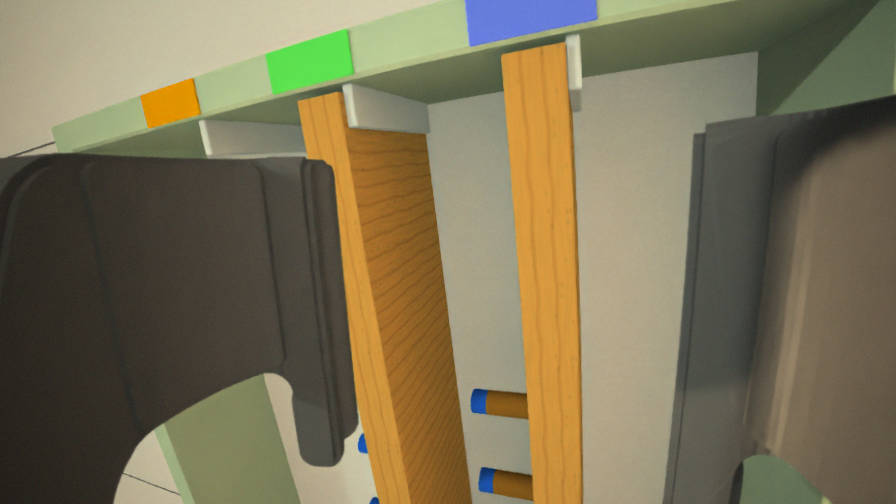

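Request:
execute_actions:
  actions:
    - {"rows":[[0.006,-0.001,0.01,0.009,0,0,-0.006,-0.3,0.006,0.002,-0.001,0.008,0,0,-0.006,-0.3],[0.018,-0.004,0.03,0.026,0,0,-0.018,-0.3,0.018,0.006,-0.003,0.023,0,0,-0.017,-0.3],[0.035,-0.007,0.059,0.052,0,0,-0.037,-0.3,0.036,0.013,-0.006,0.047,0,0,-0.035,-0.3],[0.053,-0.011,0.088,0.077,0,0,-0.055,-0.3,0.054,0.019,-0.009,0.07,0,0,-0.052,-0.3],[0.071,-0.014,0.118,0.103,0,0.001,-0.073,-0.3,0.072,0.026,-0.012,0.093,0,0.001,-0.07,-0.3],[0.089,-0.018,0.147,0.129,0,0.001,-0.092,-0.3,0.09,0.032,-0.015,0.116,0,0.001,-0.087,-0.3],[0.104,-0.021,0.173,0.151,0,0.002,-0.107,-0.3,0.106,0.038,-0.018,0.136,0,0.001,-0.102,-0.3],[0.113,-0.023,0.189,0.165,0,0.002,-0.117,-0.3,0.115,0.041,-0.019,0.149,0,0.001,-0.111,-0.3],[0.118,-0.024,0.1965,0.172,0,0.002,-0.122,-0.3,0.12,0.043,-0.02,0.155,0,0.001,-0.116,-0.3]]}

Request:
execute_actions:
  actions:
    - {"steps":8}

Scene clock: 11.07 s of 9600.00 s.
left_arm: end_effector_position=(+0.3476, +0.2229, +0.5311) grip_measured=-0.30 end_effector_quat_wxyz=(+0.449, +0.445, +0.545, +0.551) | right_arm: end_effector_position=(+0.3510, -0.1030, +0.5322) grip_measured=-0.30 end_effector_quat_wxyz=(+0.535, -0.530, +0.461, -0.469)
Joint positions: left_arm=[-0.084 -0.017  0.199  1.893  1.57  -0.003 -0.227  0.053] | right_arm=[-0.084  0.01  -0.14   1.894  1.564 -0.003 -0.226  0.053]
Joint velocities: left_arm=[-0.011 -0.011 -0.032  0.017  0.007  0.095 -0.081  0.   ] | right_arm=[-0.077 -0.077  0.007 -0.007 -0.051 -0.007 -0.154 -0.   ]
Motor temperatures (°C, as the motors report them): left_arm=[27 24 26 26 28 28 27] | right_arm=[27 27 28 29 26 24 27]
Steps of this call (steps 1 to 6: the robot went on to your last target; steps 7 to 18: the first 12 steps of this action). Readings (joint positions):
7: left_arm=[-0.199 0.004 -0.108 1.620 1.571 -0.005 0.151] | right_arm=[-0.202 -0.030 -0.109 1.647 1.564 -0.004 0.133]
8: left_arm=[-0.196 -0.002 -0.082 1.638 1.570 -0.002 0.127] | right_arm=[-0.198 -0.027 -0.112 1.664 1.564 -0.004 0.111]
10: left_arm=[-0.158 -0.007 0.017 1.721 1.570 -0.001 0.036] | right_arm=[-0.160 -0.012 -0.122 1.740 1.564 -0.004 0.026]
14: left_arm=[-0.082 -0.012 0.188 1.885 1.570 -0.004 -0.156] | right_arm=[-0.082 0.007 -0.138 1.886 1.564 -0.003 -0.159]
18: the state above

Scene clock: 11.33 s of 9600.00 s.
left_arm: end_effector_position=(+0.3477, +0.2227, +0.5303) grip_measured=-0.30 end_effector_quat_wxyz=(+0.448, +0.446, +0.547, +0.549) | right_arm: end_effector_position=(+0.3510, -0.1030, +0.5313) grip_measured=-0.30 end_effector_quat_wxyz=(+0.534, -0.531, +0.462, -0.468)
Joint positions: left_arm=[-0.084 -0.017  0.199  1.893  1.57  -0.002 -0.233  0.053] | right_arm=[-0.084  0.01  -0.14   1.894  1.564 -0.003 -0.23   0.053]
Joint velocities: left_arm=[-0.055 -0.011 -0.012 -0.002  0.007 -0.022  0.007  0.   ] | right_arm=[ 0.077 -0.055  0.002 -0.002 -0.051  0.022 -0.066  0.   ]
Motor temperatures (°C, as the motors report them): left_arm=[27 24 26 26 28 28 27] | right_arm=[27 27 28 29 26 24 27]
Kept back: nothing.
Steps of this call (steps 1 to 3: the last 3 steps of your previous action; steps 4 to 8: the robot went on to your last target). Readings (joint positions):
1: left_arm=[-0.084 -0.017 0.199 1.893 1.570 -0.002 -0.229] | right_arm=[-0.084 0.010 -0.140 1.894 1.564 -0.003 -0.228]
2: left_arm=[-0.084 -0.017 0.199 1.893 1.570 -0.002 -0.231] | right_arm=[-0.084 0.010 -0.140 1.894 1.564 -0.003 -0.229]
4: left_arm=[-0.084 -0.017 0.199 1.893 1.570 -0.002 -0.232] | right_arm=[-0.084 0.010 -0.140 1.894 1.564 -0.003 -0.230]
8: the state above

Request:
execute_actions:
  actions:
    - {"rows":[[0.019,0.003,-0.001,-0.013,0,0,0.001,-0.3,0.019,-0.002,0.001,-0.013,0,0,0,-0.3],[0.056,0.01,-0.004,-0.039,0,0,0.002,-0.3,0.056,-0.007,0.003,-0.038,0,0,0.001,-0.3],[0.1,0.017,-0.008,-0.07,0,0,0.004,-0.3,0.101,-0.012,0.005,-0.068,0,0,0.002,-0.3],[0.148,0.026,-0.011,-0.104,0,0,0.006,-0.3,0.15,-0.018,0.008,-0.101,0,0,0.003,-0.3],[0.196,0.034,-0.015,-0.138,0,0,0.008,-0.3,0.199,-0.023,0.01,-0.133,0,0,0.005,-0.3],[0.244,0.042,-0.018,-0.172,0,0,0.01,-0.3,0.248,-0.029,0.013,-0.166,0,0,0.006,-0.3],[0.289,0.05,-0.022,-0.203,0,0,0.012,-0.3,0.293,-0.034,0.015,-0.196,0,0,0.007,-0.3],[0.326,0.056,-0.025,-0.229,0,0,0.014,-0.3,0.33,-0.039,0.017,-0.221,0,0,0.008,-0.3],[0.352,0.061,-0.027,-0.247,0,0,0.015,-0.3,0.356,-0.042,0.018,-0.239,0,0,0.008,-0.3],[0.364,0.063,-0.028,-0.257,0,0,0.015,-0.3,0.369,-0.043,0.019,-0.248,0,0,0.008,-0.3],[0.37,0.064,-0.028,-0.2605,0,0,0.0155,-0.3,0.375,-0.044,0.019,-0.2515,0,0,0.0085,-0.3]]}

Request:
execute_actions:
  actions:
    - {"steps":10}

Request:
execute_actions:
  actions:
    - {"rows":[[0,0,0,0,0,0,0,-0.45,0,0,0,0,0,0,0,-0.45],[0,0,0,0,0,0,0,-0.58,0,0,0,0,0,0,0,-0.58],[0,0,0,0,0,0,0,-0.65,0,0,0,0,0,0,0,-0.65],[0,0,0,0,0,0,0,-0.7,0,0,0,0,0,0,0,-0.7],[0,0,0,0,0,0,0,-0.74,0,0,0,0,0,0,0,-0.74],[0,0,0,0,0,0,0,-0.78,0,0,0,0,0,0,0,-0.78],[0,0,0,0,0,0,0,-0.84,0,0,0,0,0,0,0,-0.84],[0,0,0,0,0,0,0,-0.92,0,0,0,0,0,0,0,-0.92],[0,0,0,0,0,0,0,-1,0,0,0,0,0,0,0,-1]],"steps":12}

Request:
execute_actions:
  actions:
    - {"rows":[[0.001,0,0,0.006,0,0,0.002,-1,0.001,0,0,0.006,0,0,0.002,-1],[-0.006,-0.001,0.001,0.013,0,0,0.001,-1,-0.006,0.001,-0.001,0.013,0,0,0.001,-1],[-0.015,-0.003,0.002,0.022,0,0,-0.001,-1,-0.015,0.002,-0.001,0.022,0,0,-0.001,-1],[-0.028,-0.005,0.003,0.035,0,0,-0.003,-1,-0.028,0.004,-0.002,0.035,0,0,-0.003,-1],[-0.043,-0.008,0.004,0.05,0,0,-0.006,-1,-0.043,0.005,-0.003,0.05,0,0,-0.006,-1],[-0.059,-0.011,0.006,0.066,0,0,-0.01,-1,-0.059,0.007,-0.004,0.066,0,0,-0.01,-1],[-0.076,-0.014,0.007,0.084,0,0,-0.013,-1,-0.076,0.009,-0.005,0.084,0,0,-0.013,-1],[-0.094,-0.017,0.009,0.101,0,0,-0.016,-1,-0.094,0.012,-0.007,0.101,0,0,-0.016,-1],[-0.111,-0.019,0.01,0.119,0,0,-0.02,-1,-0.111,0.014,-0.008,0.119,0,0,-0.02,-1],[-0.127,-0.022,0.012,0.135,0,0,-0.023,-1,-0.127,0.016,-0.009,0.135,0,0,-0.023,-1],[-0.142,-0.025,0.013,0.15,0,0,-0.026,-1,-0.142,0.017,-0.01,0.15,0,0,-0.026,-1],[-0.155,-0.027,0.014,0.163,0,0,-0.028,-1,-0.155,0.019,-0.011,0.163,0,0,-0.028,-1],[-0.164,-0.029,0.015,0.172,0,0,-0.03,-1,-0.164,0.02,-0.011,0.172,0,0,-0.03,-1],[-0.171,-0.03,0.016,0.179,0,0,-0.031,-1,-0.171,0.021,-0.012,0.179,0,0,-0.031,-1],[-0.173,-0.03,0.016,0.181,0,0,-0.032,-1,-0.173,0.021,-0.012,0.181,0,0,-0.032,-1]]}

Request:
execute_actions:
  actions:
    - {"steps":10}

Request:
execute_actions:
  actions:
    - {"rows":[[0.001,0,0,0.006,0,0,0.002,-1,0.001,0,0,0.006,0,0,0.002,-1],[-0.006,-0.001,0.001,0.013,0,0,0.001,-1,-0.006,0.001,-0.001,0.013,0,0,0.001,-1],[-0.015,-0.003,0.002,0.022,0,0,-0.001,-1,-0.015,0.002,-0.001,0.022,0,0,-0.001,-1],[-0.028,-0.005,0.003,0.035,0,0,-0.003,-1,-0.028,0.004,-0.002,0.035,0,0,-0.003,-1],[-0.043,-0.008,0.004,0.05,0,0,-0.006,-1,-0.043,0.005,-0.003,0.05,0,0,-0.006,-1],[-0.059,-0.011,0.006,0.066,0,0,-0.01,-1,-0.059,0.007,-0.004,0.066,0,0,-0.01,-1],[-0.076,-0.014,0.007,0.084,0,0,-0.013,-1,-0.076,0.009,-0.005,0.084,0,0,-0.013,-1],[-0.094,-0.017,0.009,0.101,0,0,-0.016,-1,-0.094,0.012,-0.007,0.101,0,0,-0.016,-1],[-0.111,-0.019,0.01,0.119,0,0,-0.02,-1,-0.111,0.014,-0.008,0.119,0,0,-0.02,-1],[-0.127,-0.022,0.012,0.135,0,0,-0.023,-1,-0.127,0.016,-0.009,0.135,0,0,-0.023,-1],[-0.142,-0.025,0.013,0.15,0,0,-0.026,-1,-0.142,0.017,-0.01,0.15,0,0,-0.026,-1],[-0.155,-0.027,0.014,0.163,0,0,-0.028,-1,-0.155,0.019,-0.011,0.163,0,0,-0.028,-1],[-0.164,-0.029,0.015,0.172,0,0,-0.03,-1,-0.164,0.02,-0.011,0.172,0,0,-0.03,-1],[-0.171,-0.03,0.016,0.179,0,0,-0.031,-1,-0.171,0.021,-0.012,0.179,0,0,-0.031,-1],[-0.173,-0.03,0.016,0.181,0,0,-0.032,-1,-0.173,0.021,-0.012,0.181,0,0,-0.032,-1]]}

Request:
execute_actions:
  actions:
    - {"steps":10}

Scene clock: 13.00 s of 9600.00 s.
left_arm: end_effector_position=(+0.4312, +0.2224, +0.5277) grip_measured=-0.30 end_effector_quat_wxyz=(+0.458, +0.457, +0.539, +0.539) | right_arm: end_effector_position=(+0.4337, -0.1025, +0.5328) grip_measured=-0.30 end_effector_quat_wxyz=(+0.527, -0.528, +0.469, -0.474)
Joint positions: left_arm=[ 0.278  0.044  0.155  1.479  1.57  -0.002 -0.189  0.053] | right_arm=[ 0.284 -0.032 -0.111  1.495  1.564 -0.003 -0.207  0.053]
Joint velocities: left_arm=[-0.033 -0.033 -0.007 -0.046  0.007  0.022 -0.037  0.   ] | right_arm=[ 0.033  0.011  0.007 -0.032 -0.007 -0.007  0.022 -0.   ]
Motor temperatures (°C, as the motors report them): left_arm=[27 24 26 26 28 28 27] | right_arm=[27 27 28 29 26 24 27]
Steps of this call (steps 1 to 15: the robot went on to your last target; steps 16 to 38: nothing new was sent; steps 39 to 50: the first 12 steps of this action). Readings (joint positions):
39: left_arm=[-0.075 -0.016 0.199 1.882 1.570 -0.002 -0.231] | right_arm=[-0.075 0.010 -0.140 1.884 1.564 -0.003 -0.230]
40: left_arm=[-0.043 -0.010 0.196 1.844 1.570 -0.002 -0.229] | right_arm=[-0.043 0.006 -0.138 1.846 1.564 -0.003 -0.228]
42: left_arm=[0.058 0.007 0.183 1.732 1.570 -0.003 -0.223] | right_arm=[0.060 -0.006 -0.129 1.739 1.564 -0.003 -0.226]
46: left_arm=[0.234 0.037 0.161 1.531 1.570 -0.002 -0.200] | right_arm=[0.241 -0.026 -0.114 1.547 1.564 -0.003 -0.210]
50: the state above

Scene clock: 13.33 s of 9600.00 s.
left_arm: end_effector_position=(+0.4311, +0.2224, +0.5272) grip_measured=-0.30 end_effector_quat_wxyz=(+0.458, +0.457, +0.539, +0.539) | right_arm: end_effector_position=(+0.4336, -0.1025, +0.5325) grip_measured=-0.30 end_effector_quat_wxyz=(+0.526, -0.528, +0.469, -0.474)
Joint positions: left_arm=[ 0.278  0.044  0.155  1.478  1.57  -0.002 -0.188  0.053] | right_arm=[ 0.284 -0.032 -0.111  1.495  1.564 -0.003 -0.207  0.053]
Joint velocities: left_arm=[ 0.011  0.011 -0.017 -0.007 -0.051 -0.051  0.007  0.   ] | right_arm=[-0.011  0.011 -0.022  0.002 -0.022 -0.037  0.037 -0.   ]
Motor temperatures (°C, as the motors report them): left_arm=[27 24 26 26 28 28 27] | right_arm=[27 27 28 29 26 24 27]
Kept back: nothing.
Steps of this call (steps 1 to 3: the last 3 steps of your previous action; steps 4 to 10: the robot went on to your last target). Readings (joint positions):
1: left_arm=[0.278 0.044 0.155 1.479 1.570 -0.002 -0.189] | right_arm=[0.284 -0.032 -0.111 1.495 1.564 -0.003 -0.207]
2: left_arm=[0.278 0.044 0.155 1.478 1.570 -0.002 -0.189] | right_arm=[0.284 -0.032 -0.111 1.495 1.564 -0.003 -0.207]
4: left_arm=[0.278 0.044 0.155 1.478 1.570 -0.002 -0.188] | right_arm=[0.284 -0.032 -0.111 1.495 1.564 -0.003 -0.207]
8: left_arm=[0.278 0.044 0.155 1.478 1.570 -0.002 -0.188] | right_arm=[0.284 -0.032 -0.111 1.495 1.564 -0.003 -0.207]
10: the state above

Scene clock: 13.63 s of 9600.00 s.
left_arm: end_effector_position=(+0.4311, +0.2224, +0.5272) grip_measured=-0.76 end_effector_quat_wxyz=(+0.458, +0.457, +0.539, +0.539) | right_arm: end_effector_position=(+0.4336, -0.1025, +0.5316) grip_measured=-0.76 end_effector_quat_wxyz=(+0.525, -0.529, +0.470, -0.473)
Joint positions: left_arm=[ 0.278  0.044  0.155  1.478  1.57  -0.002 -0.188  0.018] | right_arm=[ 0.284 -0.032 -0.111  1.495  1.563 -0.003 -0.211  0.018]
Joint velocities: left_arm=[-0.033  0.011  0.002  0.012  0.037 -0.022  0.037 -0.   ] | right_arm=[ 0.011  0.099 -0.002 -0.012 -0.037 -0.037 -0.022 -0.   ]
Motor temperatures (°C, as the motors report them): left_arm=[27 24 26 26 28 28 27] | right_arm=[27 27 28 29 26 24 27]
Steps of this call (steps 1 to 9: the first 9 steps of this action). Readings (joint positions):
1: left_arm=[0.278 0.044 0.155 1.478 1.570 -0.002 -0.188] | right_arm=[0.284 -0.032 -0.111 1.495 1.564 -0.003 -0.207]
2: left_arm=[0.278 0.044 0.155 1.478 1.570 -0.002 -0.188] | right_arm=[0.284 -0.032 -0.111 1.495 1.564 -0.003 -0.207]
4: left_arm=[0.278 0.044 0.155 1.478 1.570 -0.002 -0.188] | right_arm=[0.284 -0.032 -0.111 1.495 1.564 -0.003 -0.207]
8: left_arm=[0.278 0.044 0.155 1.478 1.570 -0.002 -0.188] | right_arm=[0.284 -0.032 -0.111 1.495 1.563 -0.003 -0.211]
9: the state above

Scene clock: 14.13 s of 9600.00 s.
left_arm: end_effector_position=(+0.3924, +0.2213, +0.5427) grip_measured=-0.76 end_effector_quat_wxyz=(+0.458, +0.450, +0.540, +0.544) | right_arm: end_effector_position=(+0.3951, -0.1028, +0.5473) grip_measured=-0.76 end_effector_quat_wxyz=(+0.530, -0.529, +0.464, -0.474)
Joint positions: left_arm=[ 0.125  0.018  0.175  1.731  1.572 -0.001 -0.274  0.018] | right_arm=[ 0.132 -0.015 -0.126  1.747  1.561 -0.003 -0.299  0.018]
Joint velocities: left_arm=[-0.385 -0.121  0.027  0.525 -0.007  0.007 -0.125  0.   ] | right_arm=[-0.319 -0.055 -0.046  0.53  -0.037  0.022 -0.154  0.   ]
Motor temperatures (°C, as the motors report them): left_arm=[27 24 26 26 28 28 27] | right_arm=[27 27 28 29 26 24 27]
Steps of this call (steps 1 to 3: the last 3 steps of your previous action; steps 4 to 15: the first 12 steps of this action, its rows measured from where the robot was after step 3). Readings (joint positions):
3: left_arm=[0.278 0.044 0.155 1.478 1.570 -0.002 -0.188] | right_arm=[0.284 -0.032 -0.111 1.495 1.563 -0.003 -0.211]
4: left_arm=[0.278 0.044 0.155 1.480 1.570 -0.002 -0.188] | right_arm=[0.284 -0.032 -0.111 1.496 1.563 -0.003 -0.211]
5: left_arm=[0.273 0.044 0.155 1.487 1.571 -0.002 -0.191] | right_arm=[0.280 -0.032 -0.111 1.503 1.563 -0.003 -0.214]
7: left_arm=[0.251 0.040 0.158 1.524 1.571 -0.002 -0.198] | right_arm=[0.257 -0.029 -0.113 1.540 1.562 -0.003 -0.223]
11: left_arm=[0.184 0.028 0.167 1.629 1.571 -0.002 -0.235] | right_arm=[0.191 -0.021 -0.119 1.646 1.561 -0.003 -0.260]
15: the state above

Scene clock: 14.47 s of 9600.00 s.
left_arm: end_effector_position=(+0.3875, +0.2213, +0.5429) grip_measured=-0.76 end_effector_quat_wxyz=(+0.455, +0.452, +0.543, +0.542) | right_arm: end_effector_position=(+0.3901, -0.1028, +0.5479) grip_measured=-0.76 end_effector_quat_wxyz=(+0.527, -0.532, +0.465, -0.471)
Joint positions: left_arm=[ 0.106  0.015  0.178  1.762  1.572  0.    -0.298  0.018] | right_arm=[ 0.114 -0.012 -0.129  1.779  1.561 -0.003 -0.322  0.018]
Joint velocities: left_arm=[-0.099  0.055 -0.002 -0.012 -0.037 -0.022 -0.007 -0.   ] | right_arm=[-0.099 -0.099 -0.002 -0.007 -0.095  0.037 -0.066 -0.   ]
Motor temperatures (°C, as the motors report them): left_arm=[27 24 26 26 28 28 27] | right_arm=[27 27 28 29 26 24 27]
Kept back: nothing.
Steps of this call (steps 1 to 3: the last 3 steps of your previous action; steps 4 to 10: the robot went on to your last target). Readings (joint positions):
1: left_arm=[0.115 0.017 0.177 1.747 1.572 -0.000 -0.281] | right_arm=[0.123 -0.014 -0.127 1.763 1.561 -0.003 -0.306]
2: left_arm=[0.109 0.015 0.178 1.758 1.572 0.000 -0.287] | right_arm=[0.117 -0.013 -0.128 1.774 1.561 -0.003 -0.312]
4: left_arm=[0.106 0.015 0.178 1.762 1.572 0.000 -0.294] | right_arm=[0.114 -0.012 -0.129 1.779 1.561 -0.003 -0.319]
8: left_arm=[0.106 0.015 0.178 1.762 1.572 0.000 -0.298] | right_arm=[0.114 -0.012 -0.129 1.779 1.561 -0.003 -0.322]
10: the state above

Scene clock: 14.87 s of 9600.00 s.
left_arm: end_effector_position=(+0.3457, +0.2204, +0.5639) grip_measured=-0.76 end_effector_quat_wxyz=(+0.453, +0.446, +0.543, +0.549) | right_arm: end_effector_position=(+0.3484, -0.1029, +0.5683) grip_measured=-0.76 end_effector_quat_wxyz=(+0.533, -0.532, +0.460, -0.470)
Joint positions: left_arm=[-0.046 -0.011  0.197  2.015  1.572  0.003 -0.384  0.018] | right_arm=[-0.038  0.005 -0.144  2.03   1.558 -0.003 -0.41   0.018]
Joint velocities: left_arm=[-0.363 -0.121  0.017  0.525 -0.037  0.022 -0.227  0.   ] | right_arm=[-0.275  0.077 -0.046  0.535 -0.022  0.007 -0.125  0.   ]
Motor temperatures (°C, as the motors report them): left_arm=[27 24 26 26 28 28 27] | right_arm=[27 27 28 29 26 24 27]
Steps of this call (steps 1 to 12: the first 12 steps of this action). Readings (joint positions):
1: left_arm=[0.106 0.015 0.178 1.763 1.572 0.001 -0.298] | right_arm=[0.114 -0.012 -0.129 1.779 1.560 -0.003 -0.322]
2: left_arm=[0.101 0.015 0.178 1.770 1.572 0.001 -0.301] | right_arm=[0.110 -0.012 -0.129 1.787 1.559 -0.003 -0.325]
4: left_arm=[0.078 0.011 0.180 1.807 1.572 0.001 -0.308] | right_arm=[0.087 -0.010 -0.129 1.823 1.559 -0.003 -0.334]
8: left_arm=[0.013 -0.001 0.189 1.914 1.572 0.003 -0.344] | right_arm=[0.022 -0.001 -0.137 1.930 1.558 -0.003 -0.370]
12: the state above

Scene clock: 15.20 s of 9600.00 s.
left_arm: end_effector_position=(+0.3404, +0.2205, +0.5654) grip_measured=-0.76 end_effector_quat_wxyz=(+0.449, +0.447, +0.546, +0.548) | right_arm: end_effector_position=(+0.3430, -0.1026, +0.5697) grip_measured=-0.76 end_effector_quat_wxyz=(+0.532, -0.535, +0.461, -0.467)
Joint positions: left_arm=[-0.064 -0.014  0.2    2.048  1.572  0.004 -0.408  0.018] | right_arm=[-0.056  0.007 -0.147  2.063  1.558 -0.003 -0.433  0.018]
Joint velocities: left_arm=[ 0.033 -0.011  0.002  0.002  0.081  0.037  0.037  0.   ] | right_arm=[-0.077  0.033 -0.007 -0.007 -0.125 -0.007  0.022  0.   ]
Motor temperatures (°C, as the motors report them): left_arm=[27 24 26 26 28 28 27] | right_arm=[27 27 28 29 26 24 27]
Kept back: nothing.
Steps of this call (steps 1 to 3: the last 3 steps of your previous action; steps 4 to 10: the robot went on to your last target). Readings (joint positions):
1: left_arm=[-0.056 -0.013 0.198 2.032 1.572 0.003 -0.390] | right_arm=[-0.048 0.007 -0.145 2.047 1.558 -0.003 -0.417]
2: left_arm=[-0.061 -0.014 0.199 2.043 1.572 0.004 -0.396] | right_arm=[-0.054 0.007 -0.146 2.057 1.558 -0.003 -0.423]
4: left_arm=[-0.064 -0.014 0.200 2.048 1.572 0.004 -0.403] | right_arm=[-0.056 0.007 -0.147 2.063 1.558 -0.003 -0.430]
8: left_arm=[-0.064 -0.014 0.200 2.048 1.572 0.004 -0.408] | right_arm=[-0.056 0.007 -0.147 2.063 1.558 -0.003 -0.433]
10: the state above

Request:
execute_actions:
  actions: []

Scene clock: 15.60 s of 9600.00 s.
left_arm: end_effector_position=(+0.3404, +0.2205, +0.5654) grip_measured=-0.76 end_effector_quat_wxyz=(+0.449, +0.447, +0.546, +0.548) | right_arm: end_effector_position=(+0.3430, -0.1026, +0.5697) grip_measured=-0.76 end_effector_quat_wxyz=(+0.532, -0.535, +0.461, -0.467)
Joint positions: left_arm=[-0.064 -0.014  0.2    2.048  1.572  0.004 -0.408  0.018] | right_arm=[-0.056  0.007 -0.147  2.063  1.558 -0.003 -0.433  0.018]
Joint velocities: left_arm=[-0.033  0.011  0.002  0.007  0.007  0.022 -0.022 -0.   ] | right_arm=[ 0.033 -0.055 -0.002 -0.012 -0.066  0.066  0.007  0.   ]
Motor temperatures (°C, as the motors report them): left_arm=[27 24 26 26 28 28 27] | right_arm=[27 27 28 29 26 24 28]
Kept back: nothing.
Steps of this call (steps 1 to 12: the robot went on to your last target). Readings (joint positions):
1: left_arm=[-0.064 -0.014 0.200 2.048 1.572 0.004 -0.408] | right_arm=[-0.056 0.007 -0.147 2.063 1.558 -0.003 -0.433]
2: left_arm=[-0.064 -0.014 0.200 2.048 1.572 0.004 -0.408] | right_arm=[-0.056 0.007 -0.147 2.063 1.558 -0.003 -0.433]
4: left_arm=[-0.064 -0.014 0.200 2.048 1.572 0.004 -0.408] | right_arm=[-0.056 0.007 -0.147 2.063 1.558 -0.003 -0.433]
8: left_arm=[-0.064 -0.014 0.200 2.048 1.572 0.004 -0.408] | right_arm=[-0.056 0.007 -0.147 2.063 1.558 -0.003 -0.433]
12: the state above
camera_calibration (this result's frames):
cam_left_wrist: T_world_to_cam=[[-0.343087, -0.0697471, 0.93671, -0.400941], [0.03276, -0.997521, -0.0622761, 0.255885], [0.938732, 0.00932045, 0.344522, -0.459875], [0, 0, 0, 1]] pos_world=[0.285759, 0.231573, 0.549938]
cam_right_wrist: T_world_to_cam=[[0.335228, 0.061697, -0.940115, 0.4288], [-0.295761, 0.954301, -0.0428351, 0.23624], [0.89451, 0.292409, 0.338156, -0.417477], [0, 0, 0, 1]] pos_world=[0.299562, -0.129826, 0.554413]

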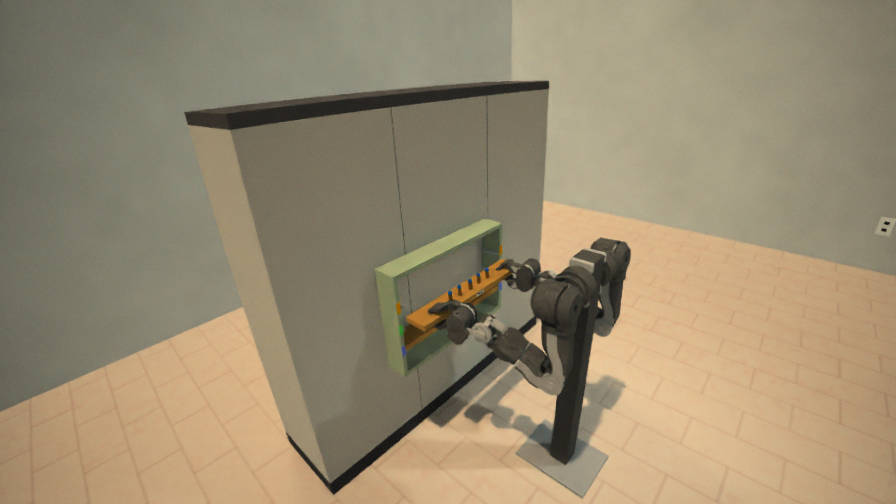

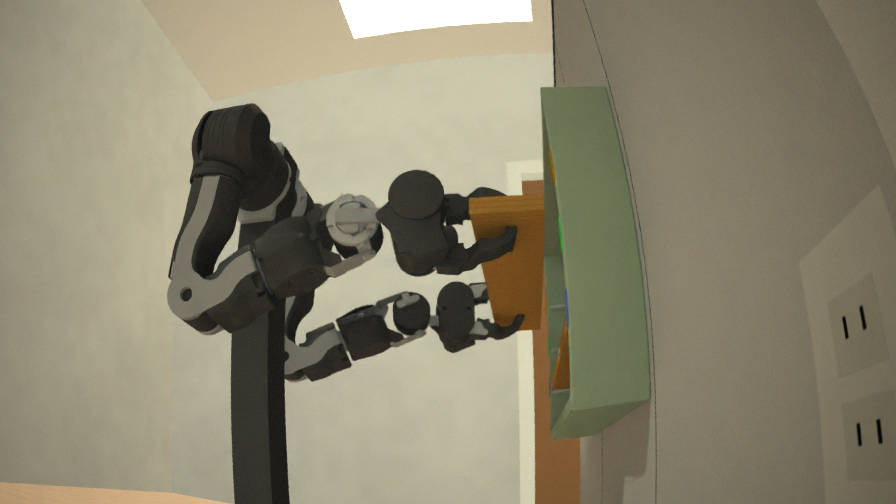

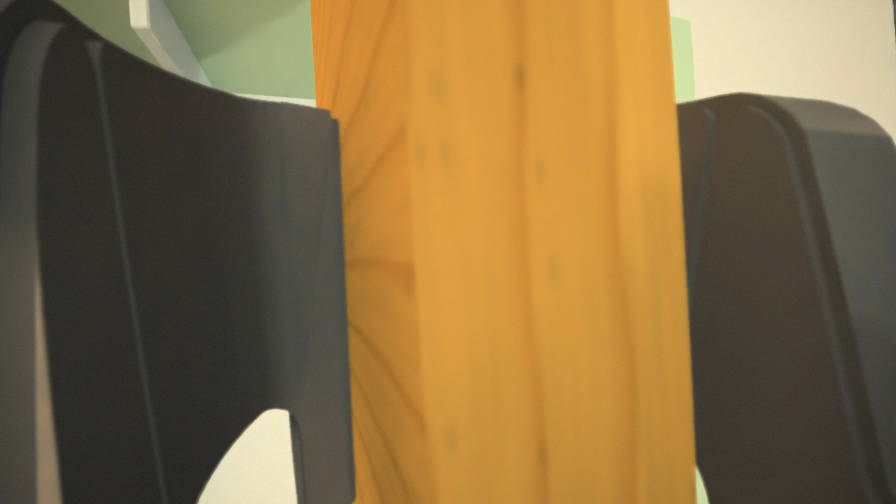

